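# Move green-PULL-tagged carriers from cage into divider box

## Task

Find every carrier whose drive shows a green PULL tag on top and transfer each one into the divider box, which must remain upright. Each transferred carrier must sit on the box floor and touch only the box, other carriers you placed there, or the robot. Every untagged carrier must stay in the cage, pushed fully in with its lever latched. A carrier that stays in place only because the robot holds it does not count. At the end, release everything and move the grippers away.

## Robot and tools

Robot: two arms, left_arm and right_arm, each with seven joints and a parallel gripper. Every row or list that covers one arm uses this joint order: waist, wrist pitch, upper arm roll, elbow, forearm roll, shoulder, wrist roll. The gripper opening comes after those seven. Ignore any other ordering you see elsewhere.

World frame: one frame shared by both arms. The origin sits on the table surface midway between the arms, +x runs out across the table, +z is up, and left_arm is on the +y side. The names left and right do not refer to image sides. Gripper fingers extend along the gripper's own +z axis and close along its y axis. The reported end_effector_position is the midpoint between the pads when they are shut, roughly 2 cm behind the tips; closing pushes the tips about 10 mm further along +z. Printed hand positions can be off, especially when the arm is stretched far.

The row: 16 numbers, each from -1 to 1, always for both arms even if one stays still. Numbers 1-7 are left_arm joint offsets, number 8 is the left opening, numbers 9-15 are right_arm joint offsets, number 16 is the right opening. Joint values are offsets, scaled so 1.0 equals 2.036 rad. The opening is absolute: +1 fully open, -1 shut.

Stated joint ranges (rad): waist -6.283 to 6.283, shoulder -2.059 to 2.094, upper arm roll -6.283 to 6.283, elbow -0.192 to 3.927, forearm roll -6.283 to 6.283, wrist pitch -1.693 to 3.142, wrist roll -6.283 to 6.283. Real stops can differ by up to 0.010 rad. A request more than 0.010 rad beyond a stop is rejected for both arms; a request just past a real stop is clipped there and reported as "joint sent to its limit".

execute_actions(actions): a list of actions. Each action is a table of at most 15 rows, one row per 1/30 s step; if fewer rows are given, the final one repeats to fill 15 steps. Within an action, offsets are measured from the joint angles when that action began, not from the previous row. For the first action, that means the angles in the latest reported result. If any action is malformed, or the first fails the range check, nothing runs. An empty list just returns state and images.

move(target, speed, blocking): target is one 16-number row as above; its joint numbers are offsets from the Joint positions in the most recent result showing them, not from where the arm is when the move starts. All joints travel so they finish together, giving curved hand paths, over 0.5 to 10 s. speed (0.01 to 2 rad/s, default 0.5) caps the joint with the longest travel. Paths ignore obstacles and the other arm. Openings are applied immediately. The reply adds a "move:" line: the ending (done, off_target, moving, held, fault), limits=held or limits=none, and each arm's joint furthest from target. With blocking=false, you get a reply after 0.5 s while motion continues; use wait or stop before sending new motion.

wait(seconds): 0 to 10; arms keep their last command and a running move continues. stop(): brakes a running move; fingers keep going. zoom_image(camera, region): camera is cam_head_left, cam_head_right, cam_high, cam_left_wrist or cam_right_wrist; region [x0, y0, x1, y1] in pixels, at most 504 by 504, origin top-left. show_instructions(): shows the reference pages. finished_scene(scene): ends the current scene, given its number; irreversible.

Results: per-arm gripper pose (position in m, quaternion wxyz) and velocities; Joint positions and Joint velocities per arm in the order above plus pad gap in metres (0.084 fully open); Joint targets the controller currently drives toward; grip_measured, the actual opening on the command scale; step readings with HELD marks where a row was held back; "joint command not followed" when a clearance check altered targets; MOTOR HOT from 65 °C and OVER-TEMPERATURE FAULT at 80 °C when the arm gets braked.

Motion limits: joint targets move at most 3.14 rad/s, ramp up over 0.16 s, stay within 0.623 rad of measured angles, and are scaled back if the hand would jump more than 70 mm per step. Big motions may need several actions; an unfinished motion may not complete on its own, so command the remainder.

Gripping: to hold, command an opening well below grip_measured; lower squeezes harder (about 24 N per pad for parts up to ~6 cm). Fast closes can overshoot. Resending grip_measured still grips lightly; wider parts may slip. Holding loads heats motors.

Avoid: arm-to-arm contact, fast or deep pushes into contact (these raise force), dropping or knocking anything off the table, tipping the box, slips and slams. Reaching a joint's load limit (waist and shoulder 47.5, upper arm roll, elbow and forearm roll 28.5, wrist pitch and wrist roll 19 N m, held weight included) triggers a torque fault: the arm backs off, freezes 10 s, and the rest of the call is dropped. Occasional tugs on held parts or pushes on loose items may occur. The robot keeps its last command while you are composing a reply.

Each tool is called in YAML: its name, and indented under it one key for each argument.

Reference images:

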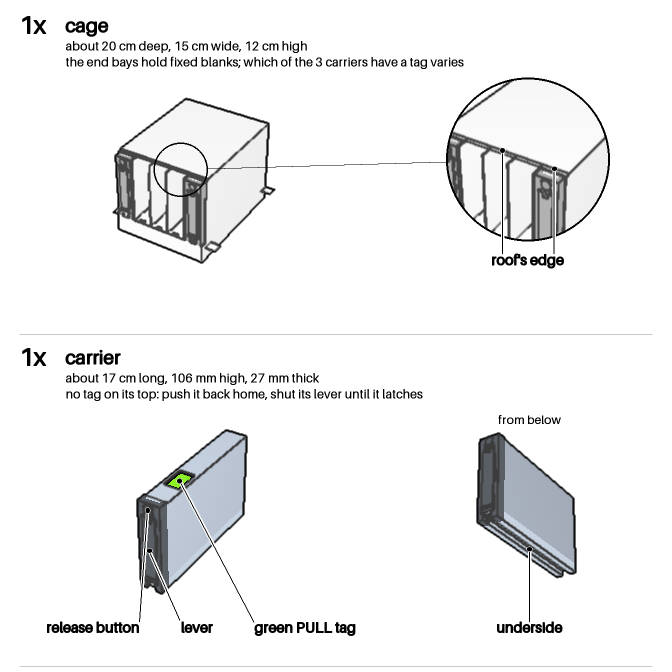

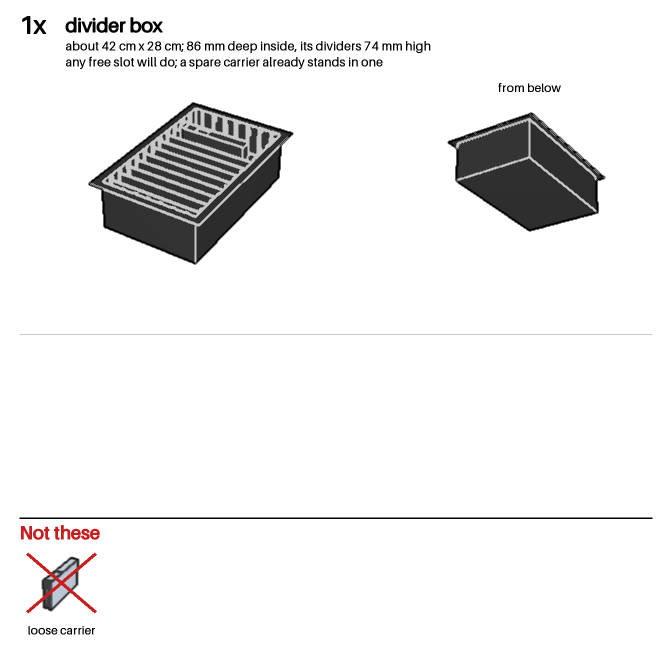

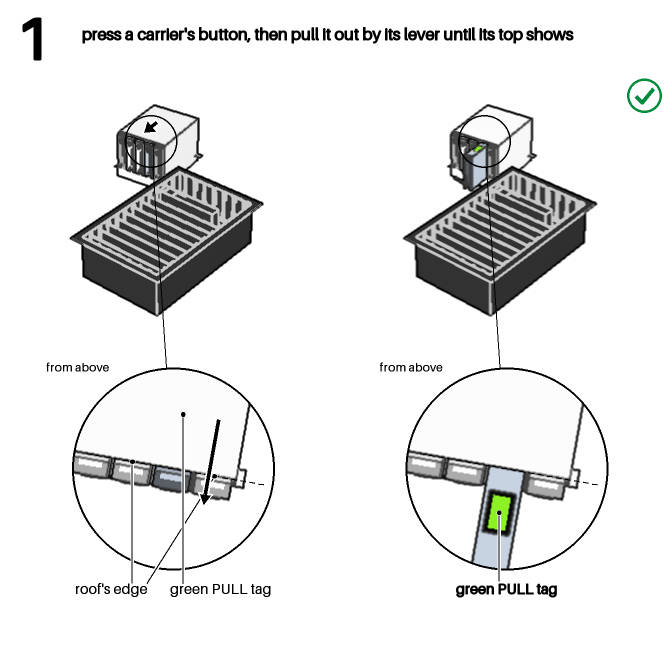

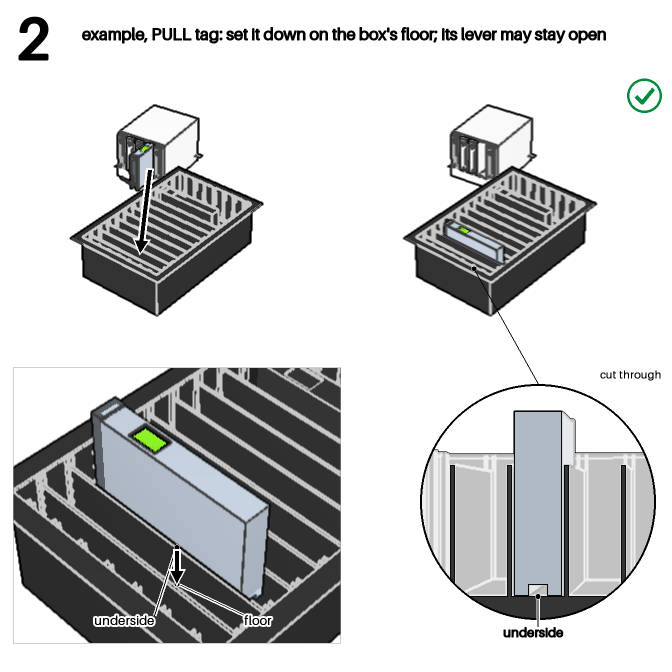

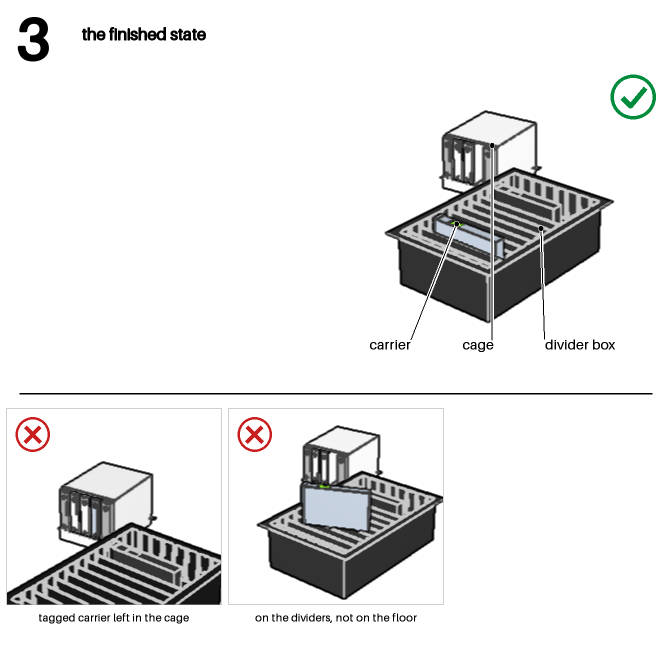

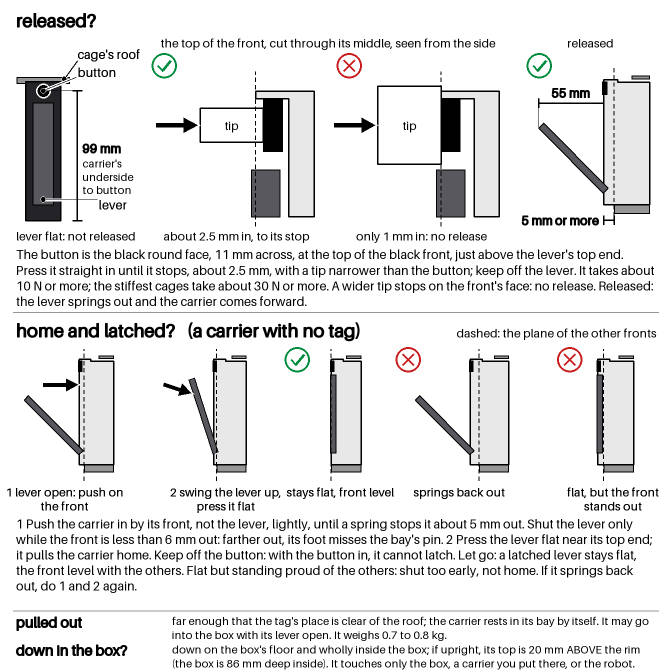

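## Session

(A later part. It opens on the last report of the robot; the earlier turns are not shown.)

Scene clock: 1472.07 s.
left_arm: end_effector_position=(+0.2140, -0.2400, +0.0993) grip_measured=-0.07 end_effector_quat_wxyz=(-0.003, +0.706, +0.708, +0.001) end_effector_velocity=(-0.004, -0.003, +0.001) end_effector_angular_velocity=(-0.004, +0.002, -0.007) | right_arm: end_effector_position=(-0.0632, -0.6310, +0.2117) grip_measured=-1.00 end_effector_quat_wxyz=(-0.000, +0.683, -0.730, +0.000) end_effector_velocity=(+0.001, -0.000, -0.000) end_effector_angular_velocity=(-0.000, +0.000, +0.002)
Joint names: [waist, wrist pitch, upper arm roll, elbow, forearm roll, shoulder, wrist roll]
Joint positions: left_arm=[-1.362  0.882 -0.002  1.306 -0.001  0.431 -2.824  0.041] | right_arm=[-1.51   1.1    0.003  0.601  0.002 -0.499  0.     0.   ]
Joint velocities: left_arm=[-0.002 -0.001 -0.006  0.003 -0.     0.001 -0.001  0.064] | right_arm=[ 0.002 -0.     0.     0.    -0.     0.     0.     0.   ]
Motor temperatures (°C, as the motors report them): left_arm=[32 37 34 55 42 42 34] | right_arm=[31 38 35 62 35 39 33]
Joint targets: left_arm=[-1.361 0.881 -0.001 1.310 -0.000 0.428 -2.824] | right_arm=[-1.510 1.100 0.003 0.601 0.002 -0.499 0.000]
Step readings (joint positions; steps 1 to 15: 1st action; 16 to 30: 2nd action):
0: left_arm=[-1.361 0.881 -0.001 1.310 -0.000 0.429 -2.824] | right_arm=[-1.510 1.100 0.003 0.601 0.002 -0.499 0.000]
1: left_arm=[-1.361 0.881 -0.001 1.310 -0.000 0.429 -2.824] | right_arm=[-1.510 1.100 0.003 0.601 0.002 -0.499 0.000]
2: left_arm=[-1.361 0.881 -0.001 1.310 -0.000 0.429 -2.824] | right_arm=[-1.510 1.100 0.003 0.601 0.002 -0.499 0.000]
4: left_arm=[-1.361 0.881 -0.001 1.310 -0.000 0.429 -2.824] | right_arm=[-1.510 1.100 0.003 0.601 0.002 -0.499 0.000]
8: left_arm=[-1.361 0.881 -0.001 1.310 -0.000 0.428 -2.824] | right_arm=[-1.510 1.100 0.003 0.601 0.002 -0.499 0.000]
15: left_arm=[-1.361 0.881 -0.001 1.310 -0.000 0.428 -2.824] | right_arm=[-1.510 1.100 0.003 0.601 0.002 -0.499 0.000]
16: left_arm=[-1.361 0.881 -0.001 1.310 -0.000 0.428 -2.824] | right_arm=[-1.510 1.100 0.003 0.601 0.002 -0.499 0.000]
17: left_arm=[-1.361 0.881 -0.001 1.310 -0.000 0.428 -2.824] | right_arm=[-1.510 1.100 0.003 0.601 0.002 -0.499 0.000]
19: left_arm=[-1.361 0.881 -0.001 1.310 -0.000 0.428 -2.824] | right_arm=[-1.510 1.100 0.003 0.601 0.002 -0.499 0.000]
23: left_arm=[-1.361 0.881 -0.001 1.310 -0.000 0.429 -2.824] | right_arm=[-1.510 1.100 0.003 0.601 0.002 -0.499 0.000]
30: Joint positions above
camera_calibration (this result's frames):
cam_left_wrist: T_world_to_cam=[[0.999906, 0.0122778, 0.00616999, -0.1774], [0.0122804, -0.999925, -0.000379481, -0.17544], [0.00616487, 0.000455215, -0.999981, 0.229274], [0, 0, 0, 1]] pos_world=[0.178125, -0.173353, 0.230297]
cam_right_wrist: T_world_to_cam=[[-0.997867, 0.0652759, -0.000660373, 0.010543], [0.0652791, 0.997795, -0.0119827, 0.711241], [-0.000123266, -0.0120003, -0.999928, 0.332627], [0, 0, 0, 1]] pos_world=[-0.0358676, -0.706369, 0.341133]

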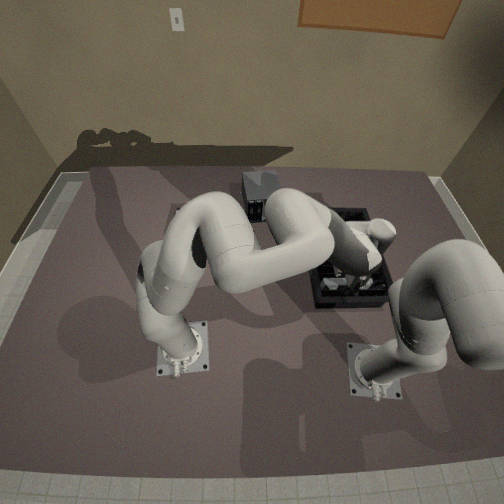

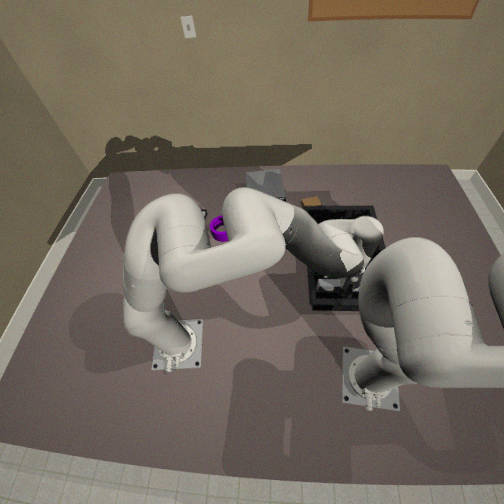

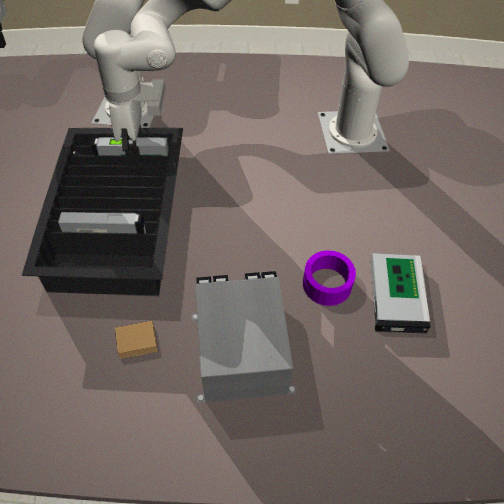

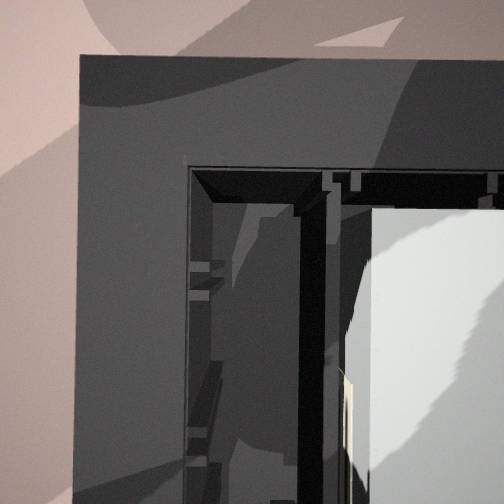

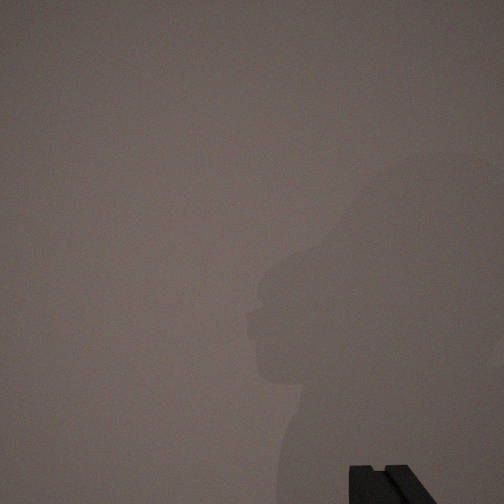

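move:
  target: [0,0.162,0,0.0904,0,-0.0747,0,0, 0,0,0,0,0,0,0,-1]
  speed: 0.25

Scene clock: 1478.17 s.
left_arm: end_effector_position=(+0.2133, -0.2380, +0.2345) grip_measured=-0.01 end_effector_quat_wxyz=(-0.000, +0.706, +0.708, -0.000) end_effector_velocity=(+0.000, -0.001, +0.003) end_effector_angular_velocity=(-0.004, -0.001, -0.000) | right_arm: end_effector_position=(-0.0632, -0.6310, +0.2117) grip_measured=-1.00 end_effector_quat_wxyz=(-0.000, +0.683, -0.730, +0.000) end_effector_velocity=(-0.001, +0.000, -0.000) end_effector_angular_velocity=(+0.001, +0.001, -0.001)
Joint names: [waist, wrist pitch, upper arm roll, elbow, forearm roll, shoulder, wrist roll]
Joint positions: left_arm=[-1.362  1.211 -0.002  1.49  -0.001  0.279 -2.824  0.044] | right_arm=[-1.51   1.1    0.003  0.601  0.002 -0.499  0.     0.   ]
Joint velocities: left_arm=[-0.     0.002 -0.     0.003  0.    -0.003 -0.    -0.   ] | right_arm=[-0.002 -0.     0.    -0.001 -0.001  0.    -0.     0.   ]
Motor temperatures (°C, as the motors report them): left_arm=[32 37 34 55 42 42 34] | right_arm=[31 38 35 62 35 39 33]
Joint targets: left_arm=[-1.362 1.212 -0.002 1.490 -0.001 0.279 -2.824] | right_arm=[-1.510 1.100 0.003 0.601 0.002 -0.499 0.000]
move: done; limits=none; left_arm: farthest joint: the waist, 0.000 radians from its target (0.001 radians at the start); right_arm: farthest joint: the waist, 0.000 radians from its target (0.000 radians at the start)
camera_calibration (this result's frames):
cam_left_wrist: T_world_to_cam=[[0.999894, 0.0120898, 0.00807899, -0.178084], [0.0120486, -0.999914, 0.00514038, -0.174554], [0.00814044, -0.0050425, -0.999954, 0.362695], [0, 0, 0, 1]] pos_world=[0.177215, -0.170557, 0.365014]
cam_right_wrist: T_world_to_cam=[[-0.997867, 0.0652756, -0.000660323, 0.0105429], [0.0652789, 0.997795, -0.0119827, 0.711241], [-0.000123311, -0.0120002, -0.999928, 0.332627], [0, 0, 0, 1]] pos_world=[-0.0358676, -0.706369, 0.341133]

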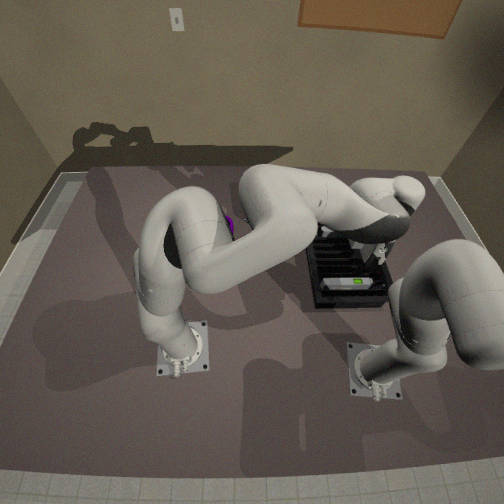

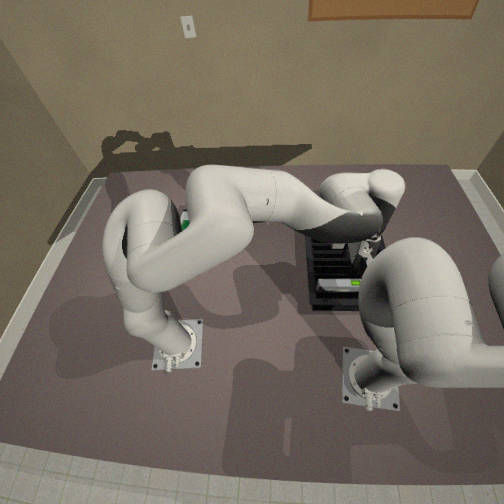

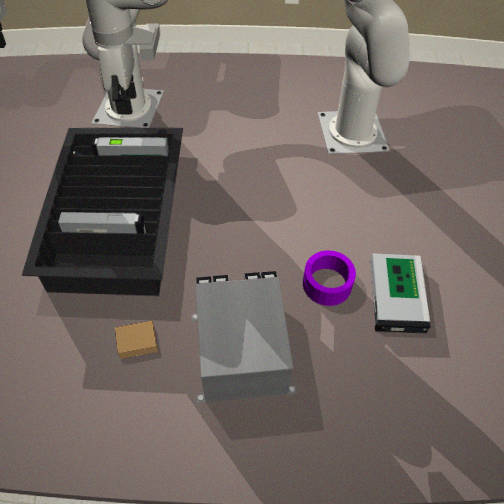

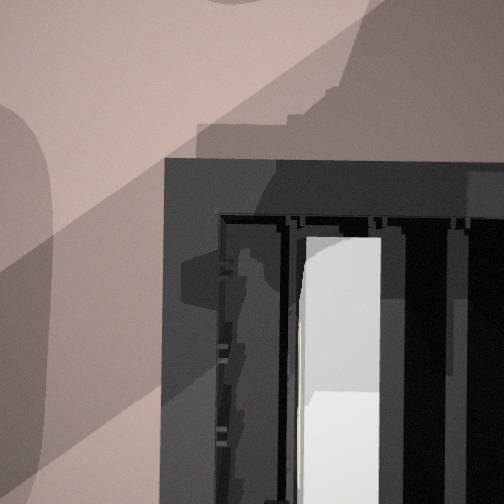

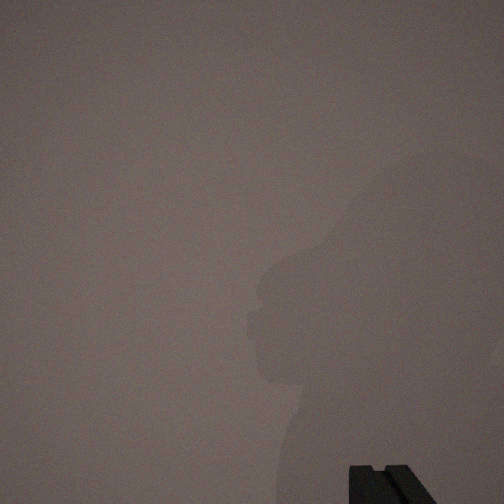

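zoom_image:
  camera: "cam_high"
  region: [40, 110, 200, 250]

Region (40, 110, 200, 250) of cam_high's 504x504 image, scaled by 3.150, with more detail than that image has; it fills the top 441 rows of this view, and the rest is white.

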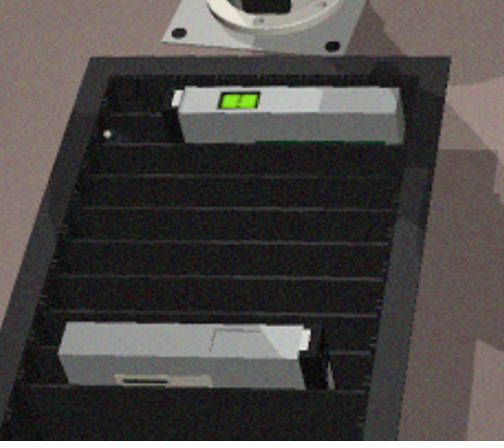

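move:
  target: [0.1908,-0.3443,0,-0.2532,0,-0.1019,0.6935,-0.55, 0,0,0,0,0,0,0,-1]
  speed: 0.6

Scene clock: 1512.60 s.
left_arm: end_effector_position=(+0.4008, -0.1339, +0.2009) grip_measured=-0.57 end_effector_quat_wxyz=(+0.177, +0.944, +0.267, +0.082) end_effector_velocity=(+0.000, +0.001, -0.000) end_effector_angular_velocity=(+0.001, -0.000, -0.000) | right_arm: end_effector_position=(-0.0632, -0.6310, +0.2117) grip_measured=-1.00 end_effector_quat_wxyz=(-0.000, +0.683, -0.730, +0.000) end_effector_velocity=(+0.000, -0.000, +0.000) end_effector_angular_velocity=(-0.001, +0.002, +0.003)
Joint names: [waist, wrist pitch, upper arm roll, elbow, forearm roll, shoulder, wrist roll]
Joint positions: left_arm=[-0.973  0.511 -0.002  0.975 -0.001  0.072 -1.412  0.019] | right_arm=[-1.51   1.1    0.003  0.601  0.002 -0.499  0.     0.   ]
Joint velocities: left_arm=[ 0.002 -0.001 -0.    -0.002  0.    -0.001  0.002  0.   ] | right_arm=[ 0.002 -0.001  0.     0.    -0.002 -0.    -0.001  0.   ]
Motor temperatures (°C, as the motors report them): left_arm=[32 37 34 56 42 42 34] | right_arm=[31 38 35 62 35 39 33]
Joint targets: left_arm=[-0.973 0.510 -0.002 0.975 -0.001 0.072 -1.412] | right_arm=[-1.510 1.100 0.003 0.601 0.002 -0.499 0.000]
move: done; limits=none; left_arm: farthest joint: the waist, 0.000 radians from its target (0.388 radians at the start); right_arm: farthest joint: the waist, 0.000 radians from its target (0.000 radians at the start)
camera_calibration (this result's frames):
cam_left_wrist: T_world_to_cam=[[0.479805, -0.787629, 0.38656, -0.341187], [-0.841458, -0.537864, -0.051484, 0.342751], [0.248467, -0.300572, -0.920826, 0.176259], [0, 0, 0, 1]] pos_world=[0.408319, -0.0313968, 0.31184]
cam_right_wrist: T_world_to_cam=[[-0.997867, 0.0652755, -0.000660322, 0.0105428], [0.0652787, 0.997795, -0.0119829, 0.711241], [-0.000123323, -0.0120004, -0.999928, 0.332627], [0, 0, 0, 1]] pos_world=[-0.0358676, -0.706369, 0.341133]

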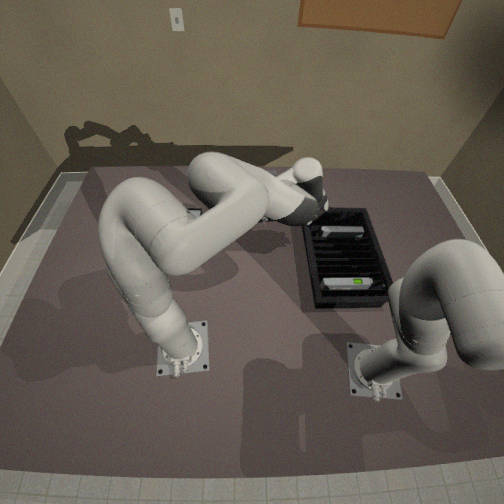

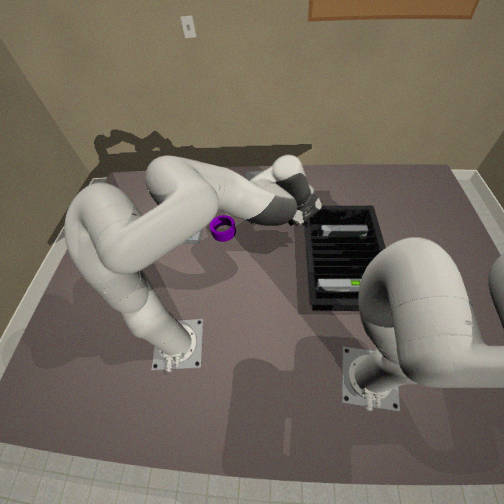

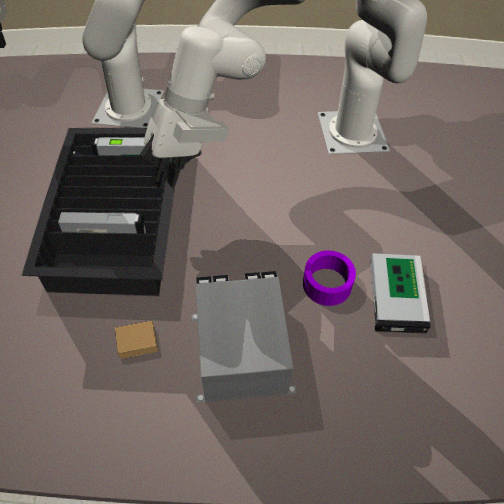

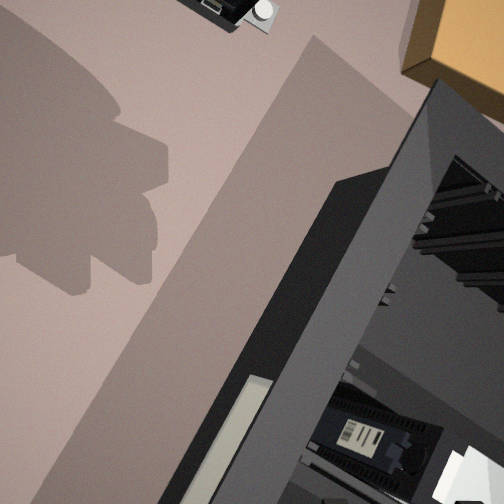

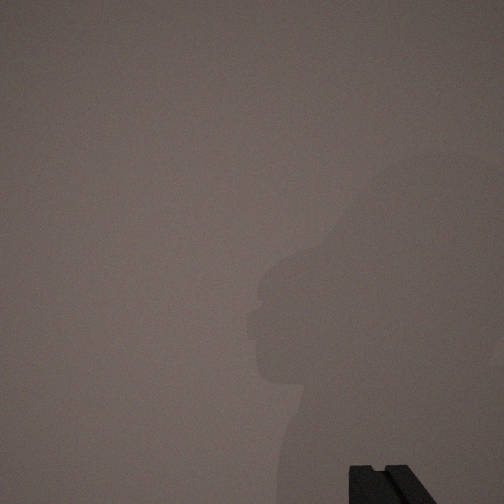

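move:
  target: [0.1906,-0.3448,0.001,-0.2534,0.0005,-0.1022,0.6935,-1, 0,0,0,0,0,0,0,-1]
  speed: 0.6

Scene clock: 1518.77 s.
left_arm: end_effector_position=(+0.4839, +0.0612, +0.2004) grip_measured=-1.00 end_effector_quat_wxyz=(+0.090, +0.898, -0.216, +0.372) end_effector_velocity=(-0.000, +0.001, -0.001) end_effector_angular_velocity=(+0.002, +0.001, +0.000) | right_arm: end_effector_position=(-0.0632, -0.6310, +0.2117) grip_measured=-1.00 end_effector_quat_wxyz=(-0.000, +0.683, -0.730, +0.000) end_effector_velocity=(+0.001, +0.000, -0.000) end_effector_angular_velocity=(+0.002, -0.002, -0.001)
Joint names: [waist, wrist pitch, upper arm roll, elbow, forearm roll, shoulder, wrist roll]
Joint positions: left_arm=[-0.586 -0.191  0.     0.459  0.    -0.136 -0.001  0.   ] | right_arm=[-1.51   1.1    0.003  0.601  0.002 -0.499  0.     0.   ]
Joint velocities: left_arm=[ 0.001 -0.001  0.001 -0.003  0.    -0.001  0.002  0.   ] | right_arm=[ 0.     0.002 -0.     0.     0.002  0.    -0.     0.   ]
Motor temperatures (°C, as the motors report them): left_arm=[32 37 34 55 42 42 34] | right_arm=[31 38 35 62 35 39 33]
Joint targets: left_arm=[-0.585 -0.191 0.000 0.459 0.000 -0.136 -0.001] | right_arm=[-1.510 1.100 0.003 0.601 0.002 -0.499 0.000]
move: done; limits=none; left_arm: farthest joint: the waist, 0.001 radians from its target (0.388 radians at the start); right_arm: farthest joint: the waist, 0.000 radians from its target (0.000 radians at the start)
camera_calibration (this result's frames):
cam_left_wrist: T_world_to_cam=[[-0.454741, -0.890528, 0.013069, 0.306141], [-0.636688, 0.314789, -0.703943, 0.497021], [0.622767, -0.328433, -0.710136, -0.0077781], [0, 0, 0, 1]] pos_world=[0.460506, 0.113616, 0.34035]
cam_right_wrist: T_world_to_cam=[[-0.997867, 0.0652757, -0.000660395, 0.0105429], [0.0652789, 0.997795, -0.011983, 0.711241], [-0.000123257, -0.0120005, -0.999928, 0.332627], [0, 0, 0, 1]] pos_world=[-0.0358676, -0.706369, 0.341133]

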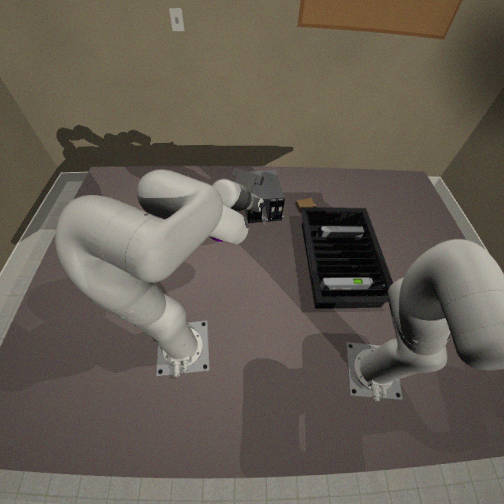

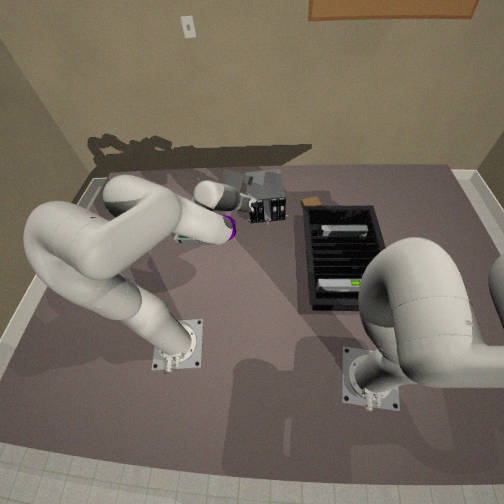

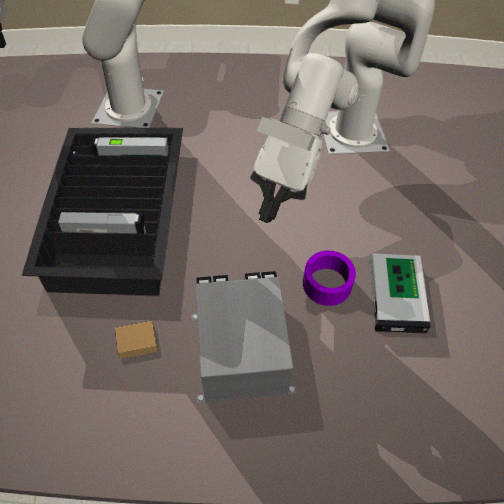

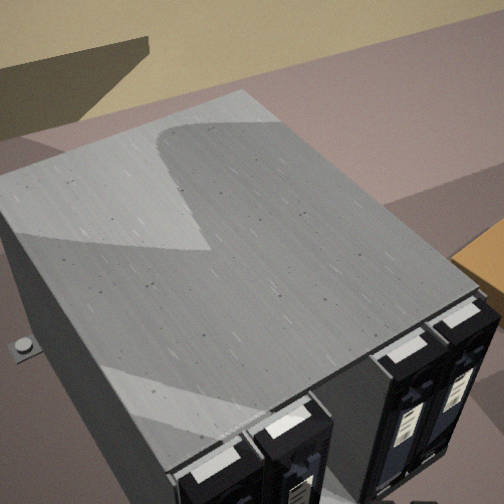

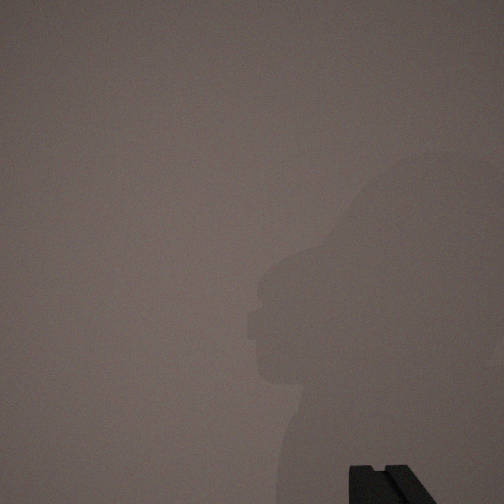

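zoom_image:
  camera: "cam_left_wrist"
  region: [160, 300, 504, 504]

Region (160, 300, 504, 504) of cam_left_wrist's 504x504 image, scaled by 1.465, with more detail than that image has; it fills the top 299 rows of this view, and the rest is white.

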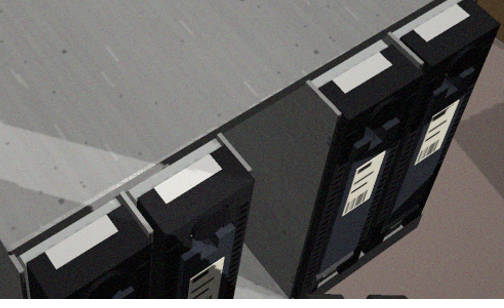

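move:
  target: [0.0009,-0.1226,0,0.0731,0,0.1961,0.0005,-1, 0,0,0,0,0,0,0,-1]
  speed: 0.25

Scene clock: 1534.87 s.
left_arm: end_effector_position=(+0.5262, +0.0407, +0.1163) grip_measured=-1.00 end_effector_quat_wxyz=(+0.089, +0.898, -0.216, +0.372) end_effector_velocity=(-0.000, -0.001, -0.001) end_effector_angular_velocity=(+0.001, +0.001, -0.002) | right_arm: end_effector_position=(-0.0632, -0.6310, +0.2117) grip_measured=-1.00 end_effector_quat_wxyz=(-0.000, +0.683, -0.730, +0.000) end_effector_velocity=(+0.000, +0.000, -0.000) end_effector_angular_velocity=(+0.001, +0.000, +0.001)
Joint names: [waist, wrist pitch, upper arm roll, elbow, forearm roll, shoulder, wrist roll]
Joint positions: left_arm=[-0.584 -0.441  0.     0.608  0.     0.263  0.     0.   ] | right_arm=[-1.51   1.1    0.003  0.601  0.002 -0.499  0.     0.   ]
Joint velocities: left_arm=[-0.001 -0.    -0.001  0.001 -0.     0.003  0.001  0.   ] | right_arm=[ 0.001  0.001 -0.     0.    -0.     0.    -0.     0.   ]
Motor temperatures (°C, as the motors report them): left_arm=[32 37 34 54 42 41 34] | right_arm=[31 38 35 62 35 39 33]
Joint targets: left_arm=[-0.584 -0.441 0.000 0.608 0.000 0.263 0.000] | right_arm=[-1.510 1.100 0.003 0.601 0.002 -0.499 0.000]
move: done; limits=none; left_arm: farthest joint: the waist, 0.000 radians from its target (0.001 radians at the start); right_arm: farthest joint: the waist, 0.000 radians from its target (0.000 radians at the start)
camera_calibration (this result's frames):
cam_left_wrist: T_world_to_cam=[[-0.453816, -0.89101, 0.0123658, 0.307834], [-0.63712, 0.314738, -0.703576, 0.47141], [0.623001, -0.327172, -0.710513, -0.100785], [0, 0, 0, 1]] pos_world=[0.502834, 0.0929386, 0.256257]
cam_right_wrist: T_world_to_cam=[[-0.997867, 0.0652758, -0.000660427, 0.010543], [0.065279, 0.997795, -0.011983, 0.711241], [-0.000123226, -0.0120005, -0.999928, 0.332627], [0, 0, 0, 1]] pos_world=[-0.0358676, -0.706369, 0.341133]

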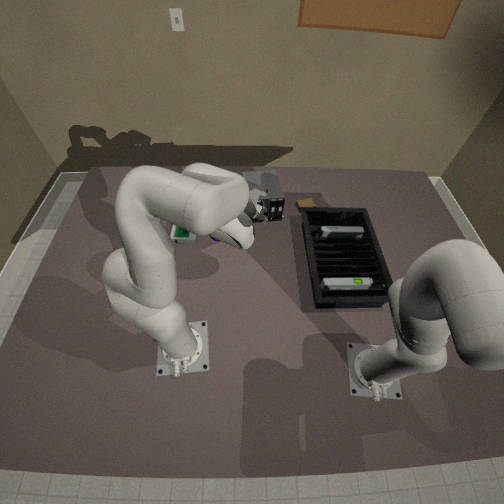

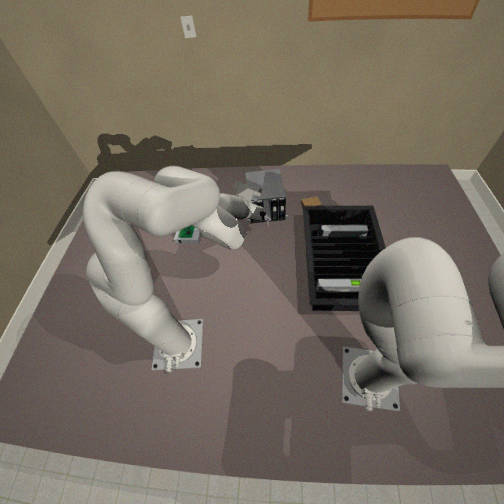

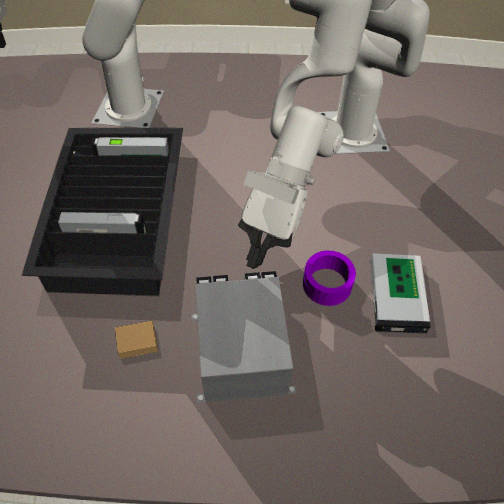

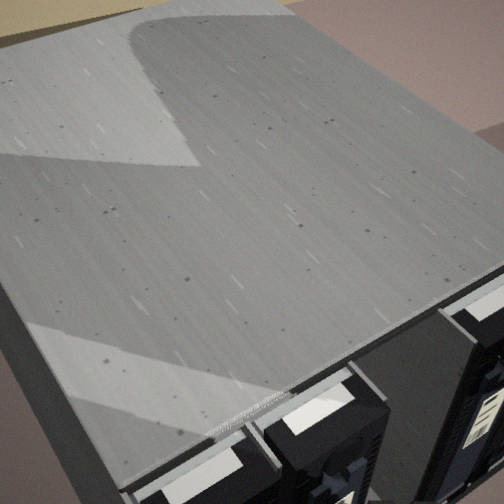

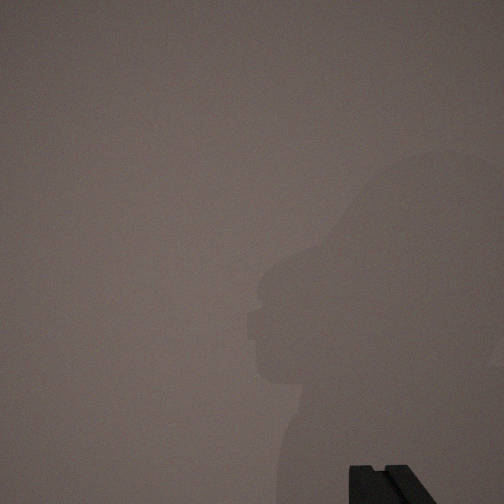

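move:
  target: [0.00376,0.00475,0,0.0118,0,0.00704,0,-1, 0,0,0,0,0,0,0,-1]
  speed: 0.03

Scene clock: 1538.17 s.
left_arm: end_effector_position=(+0.5340, +0.0414, +0.1162) grip_measured=-1.00 end_effector_quat_wxyz=(+0.088, +0.899, -0.212, +0.373) end_effector_velocity=(+0.001, -0.000, +0.000) end_effector_angular_velocity=(-0.000, -0.000, +0.001) | right_arm: end_effector_position=(-0.0632, -0.6310, +0.2117) grip_measured=-1.00 end_effector_quat_wxyz=(-0.000, +0.683, -0.730, +0.000) end_effector_velocity=(+0.000, -0.000, -0.000) end_effector_angular_velocity=(-0.001, -0.001, -0.001)
Joint names: [waist, wrist pitch, upper arm roll, elbow, forearm roll, shoulder, wrist roll]
Joint positions: left_arm=[-0.576 -0.431  0.     0.632  0.     0.277  0.     0.   ] | right_arm=[-1.51   1.1    0.003  0.601  0.002 -0.499  0.     0.   ]
Joint velocities: left_arm=[ 0.     0.001  0.     0.002  0.     0.001 -0.     0.   ] | right_arm=[-0.    -0.001 -0.    -0.     0.001  0.     0.001  0.   ]
Motor temperatures (°C, as the motors report them): left_arm=[32 37 34 53 42 41 34] | right_arm=[31 38 35 62 35 39 33]
Joint targets: left_arm=[-0.576 -0.431 0.000 0.632 0.000 0.277 0.000] | right_arm=[-1.510 1.100 0.003 0.601 0.002 -0.499 0.000]
move: done; limits=none; left_arm: farthest joint: the waist, 0.000 radians from its target (0.007 radians at the start); right_arm: farthest joint: the waist, 0.000 radians from its target (0.000 radians at the start)
camera_calibration (this result's frames):
cam_left_wrist: T_world_to_cam=[[-0.447067, -0.894415, 0.0123608, 0.308565], [-0.63948, 0.309916, -0.703575, 0.477604], [0.625457, -0.322449, -0.710514, -0.106914], [0, 0, 0, 1]] pos_world=[0.510237, 0.093494, 0.256252]
cam_right_wrist: T_world_to_cam=[[-0.997867, 0.0652758, -0.000660539, 0.0105431], [0.065279, 0.997795, -0.0119831, 0.711241], [-0.000123124, -0.0120007, -0.999928, 0.332627], [0, 0, 0, 1]] pos_world=[-0.0358676, -0.706369, 0.341133]

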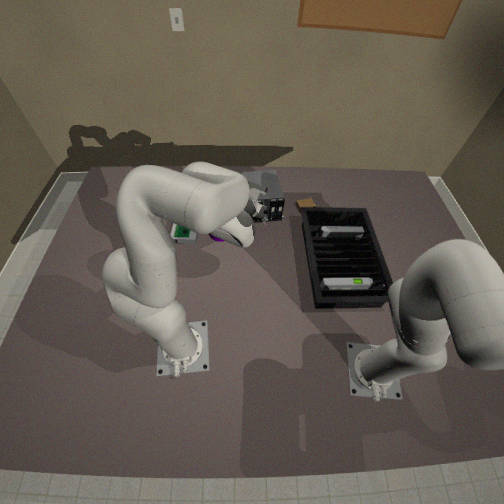

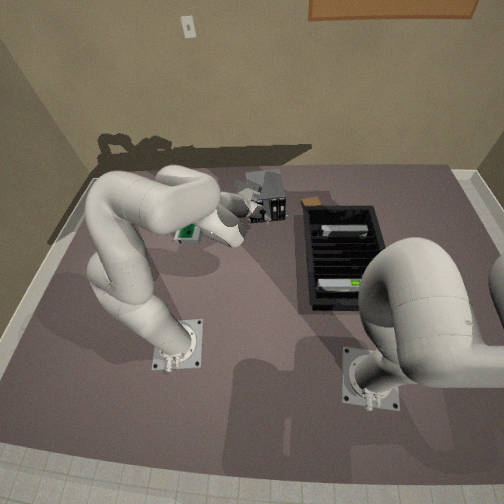

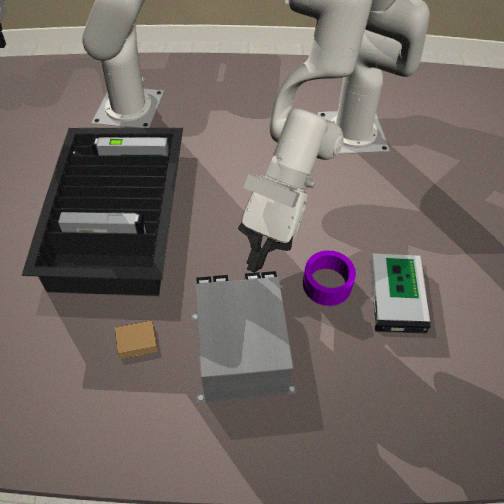

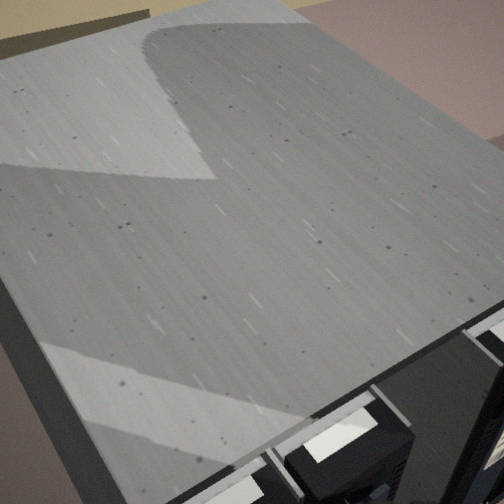

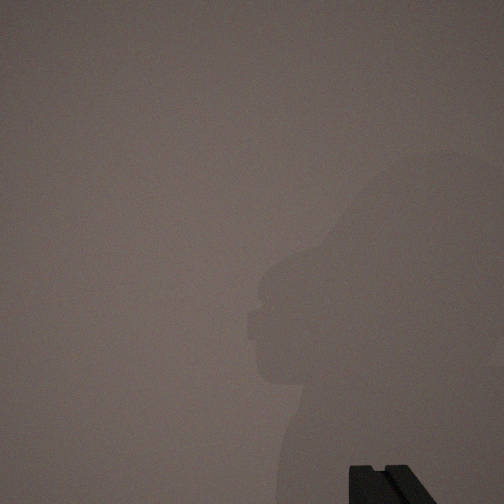

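Now press to s=+0.007.

move:
  target: [0.005,0.0067,0,0.01645,0,0.00973,0,-1, 0,0,0,0,0,0,0,-1]
  speed: 0.02

Scene clock: 1541.83 s.
left_arm: end_effector_position=(+0.5438, +0.0417, +0.1157) grip_measured=-1.00 end_effector_quat_wxyz=(+0.086, +0.900, -0.209, +0.372) end_effector_velocity=(+0.001, -0.000, -0.000) end_effector_angular_velocity=(+0.000, -0.000, -0.000) | right_arm: end_effector_position=(-0.0632, -0.6310, +0.2117) grip_measured=-1.00 end_effector_quat_wxyz=(-0.000, +0.683, -0.730, +0.000) end_effector_velocity=(-0.000, +0.000, -0.000) end_effector_angular_velocity=(+0.000, +0.002, +0.001)
Joint names: [waist, wrist pitch, upper arm roll, elbow, forearm roll, shoulder, wrist roll]
Joint positions: left_arm=[-0.567 -0.417 -0.001  0.664  0.001  0.296  0.     0.   ] | right_arm=[-1.51   1.1    0.003  0.601  0.002 -0.499  0.     0.   ]
Joint velocities: left_arm=[-0.     0.     0.     0.002 -0.     0.001  0.001  0.   ] | right_arm=[ 0.     0.    -0.    -0.    -0.002 -0.     0.001  0.   ]
Motor temperatures (°C, as the motors report them): left_arm=[32 38 34 53 42 41 34] | right_arm=[31 38 35 62 35 39 33]
Joint targets: left_arm=[-0.566 -0.417 0.000 0.665 0.000 0.297 0.000] | right_arm=[-1.510 1.100 0.003 0.601 0.002 -0.499 0.000]
move: done; limits=none; left_arm: farthest joint: the elbow, 0.002 radians from its target (0.034 radians at the start); right_arm: farthest joint: the waist, 0.000 radians from its target (0.000 radians at the start)
camera_calibration (this result's frames):
cam_left_wrist: T_world_to_cam=[[-0.439844, -0.897986, 0.0125535, 0.309382], [-0.64301, 0.305133, -0.702447, 0.48532], [0.626958, -0.317039, -0.711625, -0.114245], [0, 0, 0, 1]] pos_world=[0.519772, 0.0935133, 0.255728]
cam_right_wrist: T_world_to_cam=[[-0.997867, 0.0652759, -0.000660644, 0.0105432], [0.0652791, 0.997795, -0.011983, 0.711241], [-0.000123015, -0.0120006, -0.999928, 0.332627], [0, 0, 0, 1]] pos_world=[-0.0358676, -0.706369, 0.341133]

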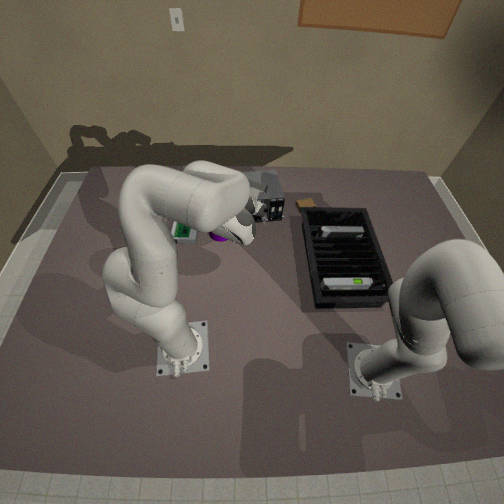

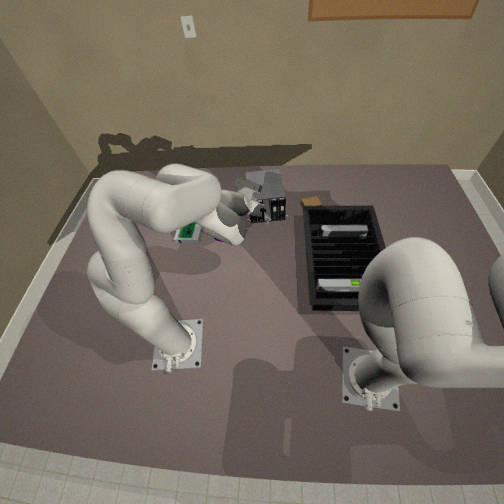

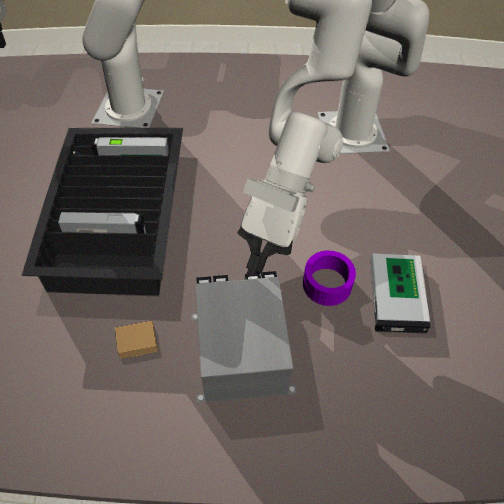

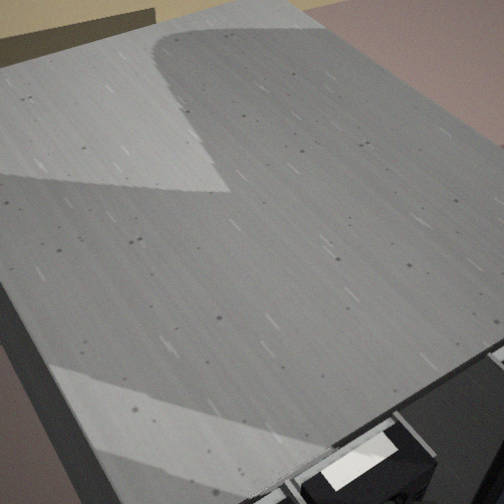

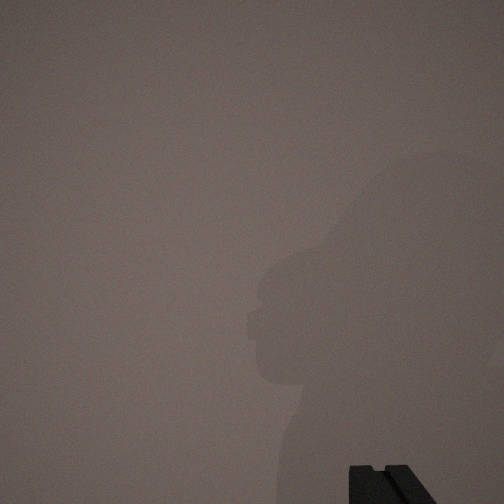

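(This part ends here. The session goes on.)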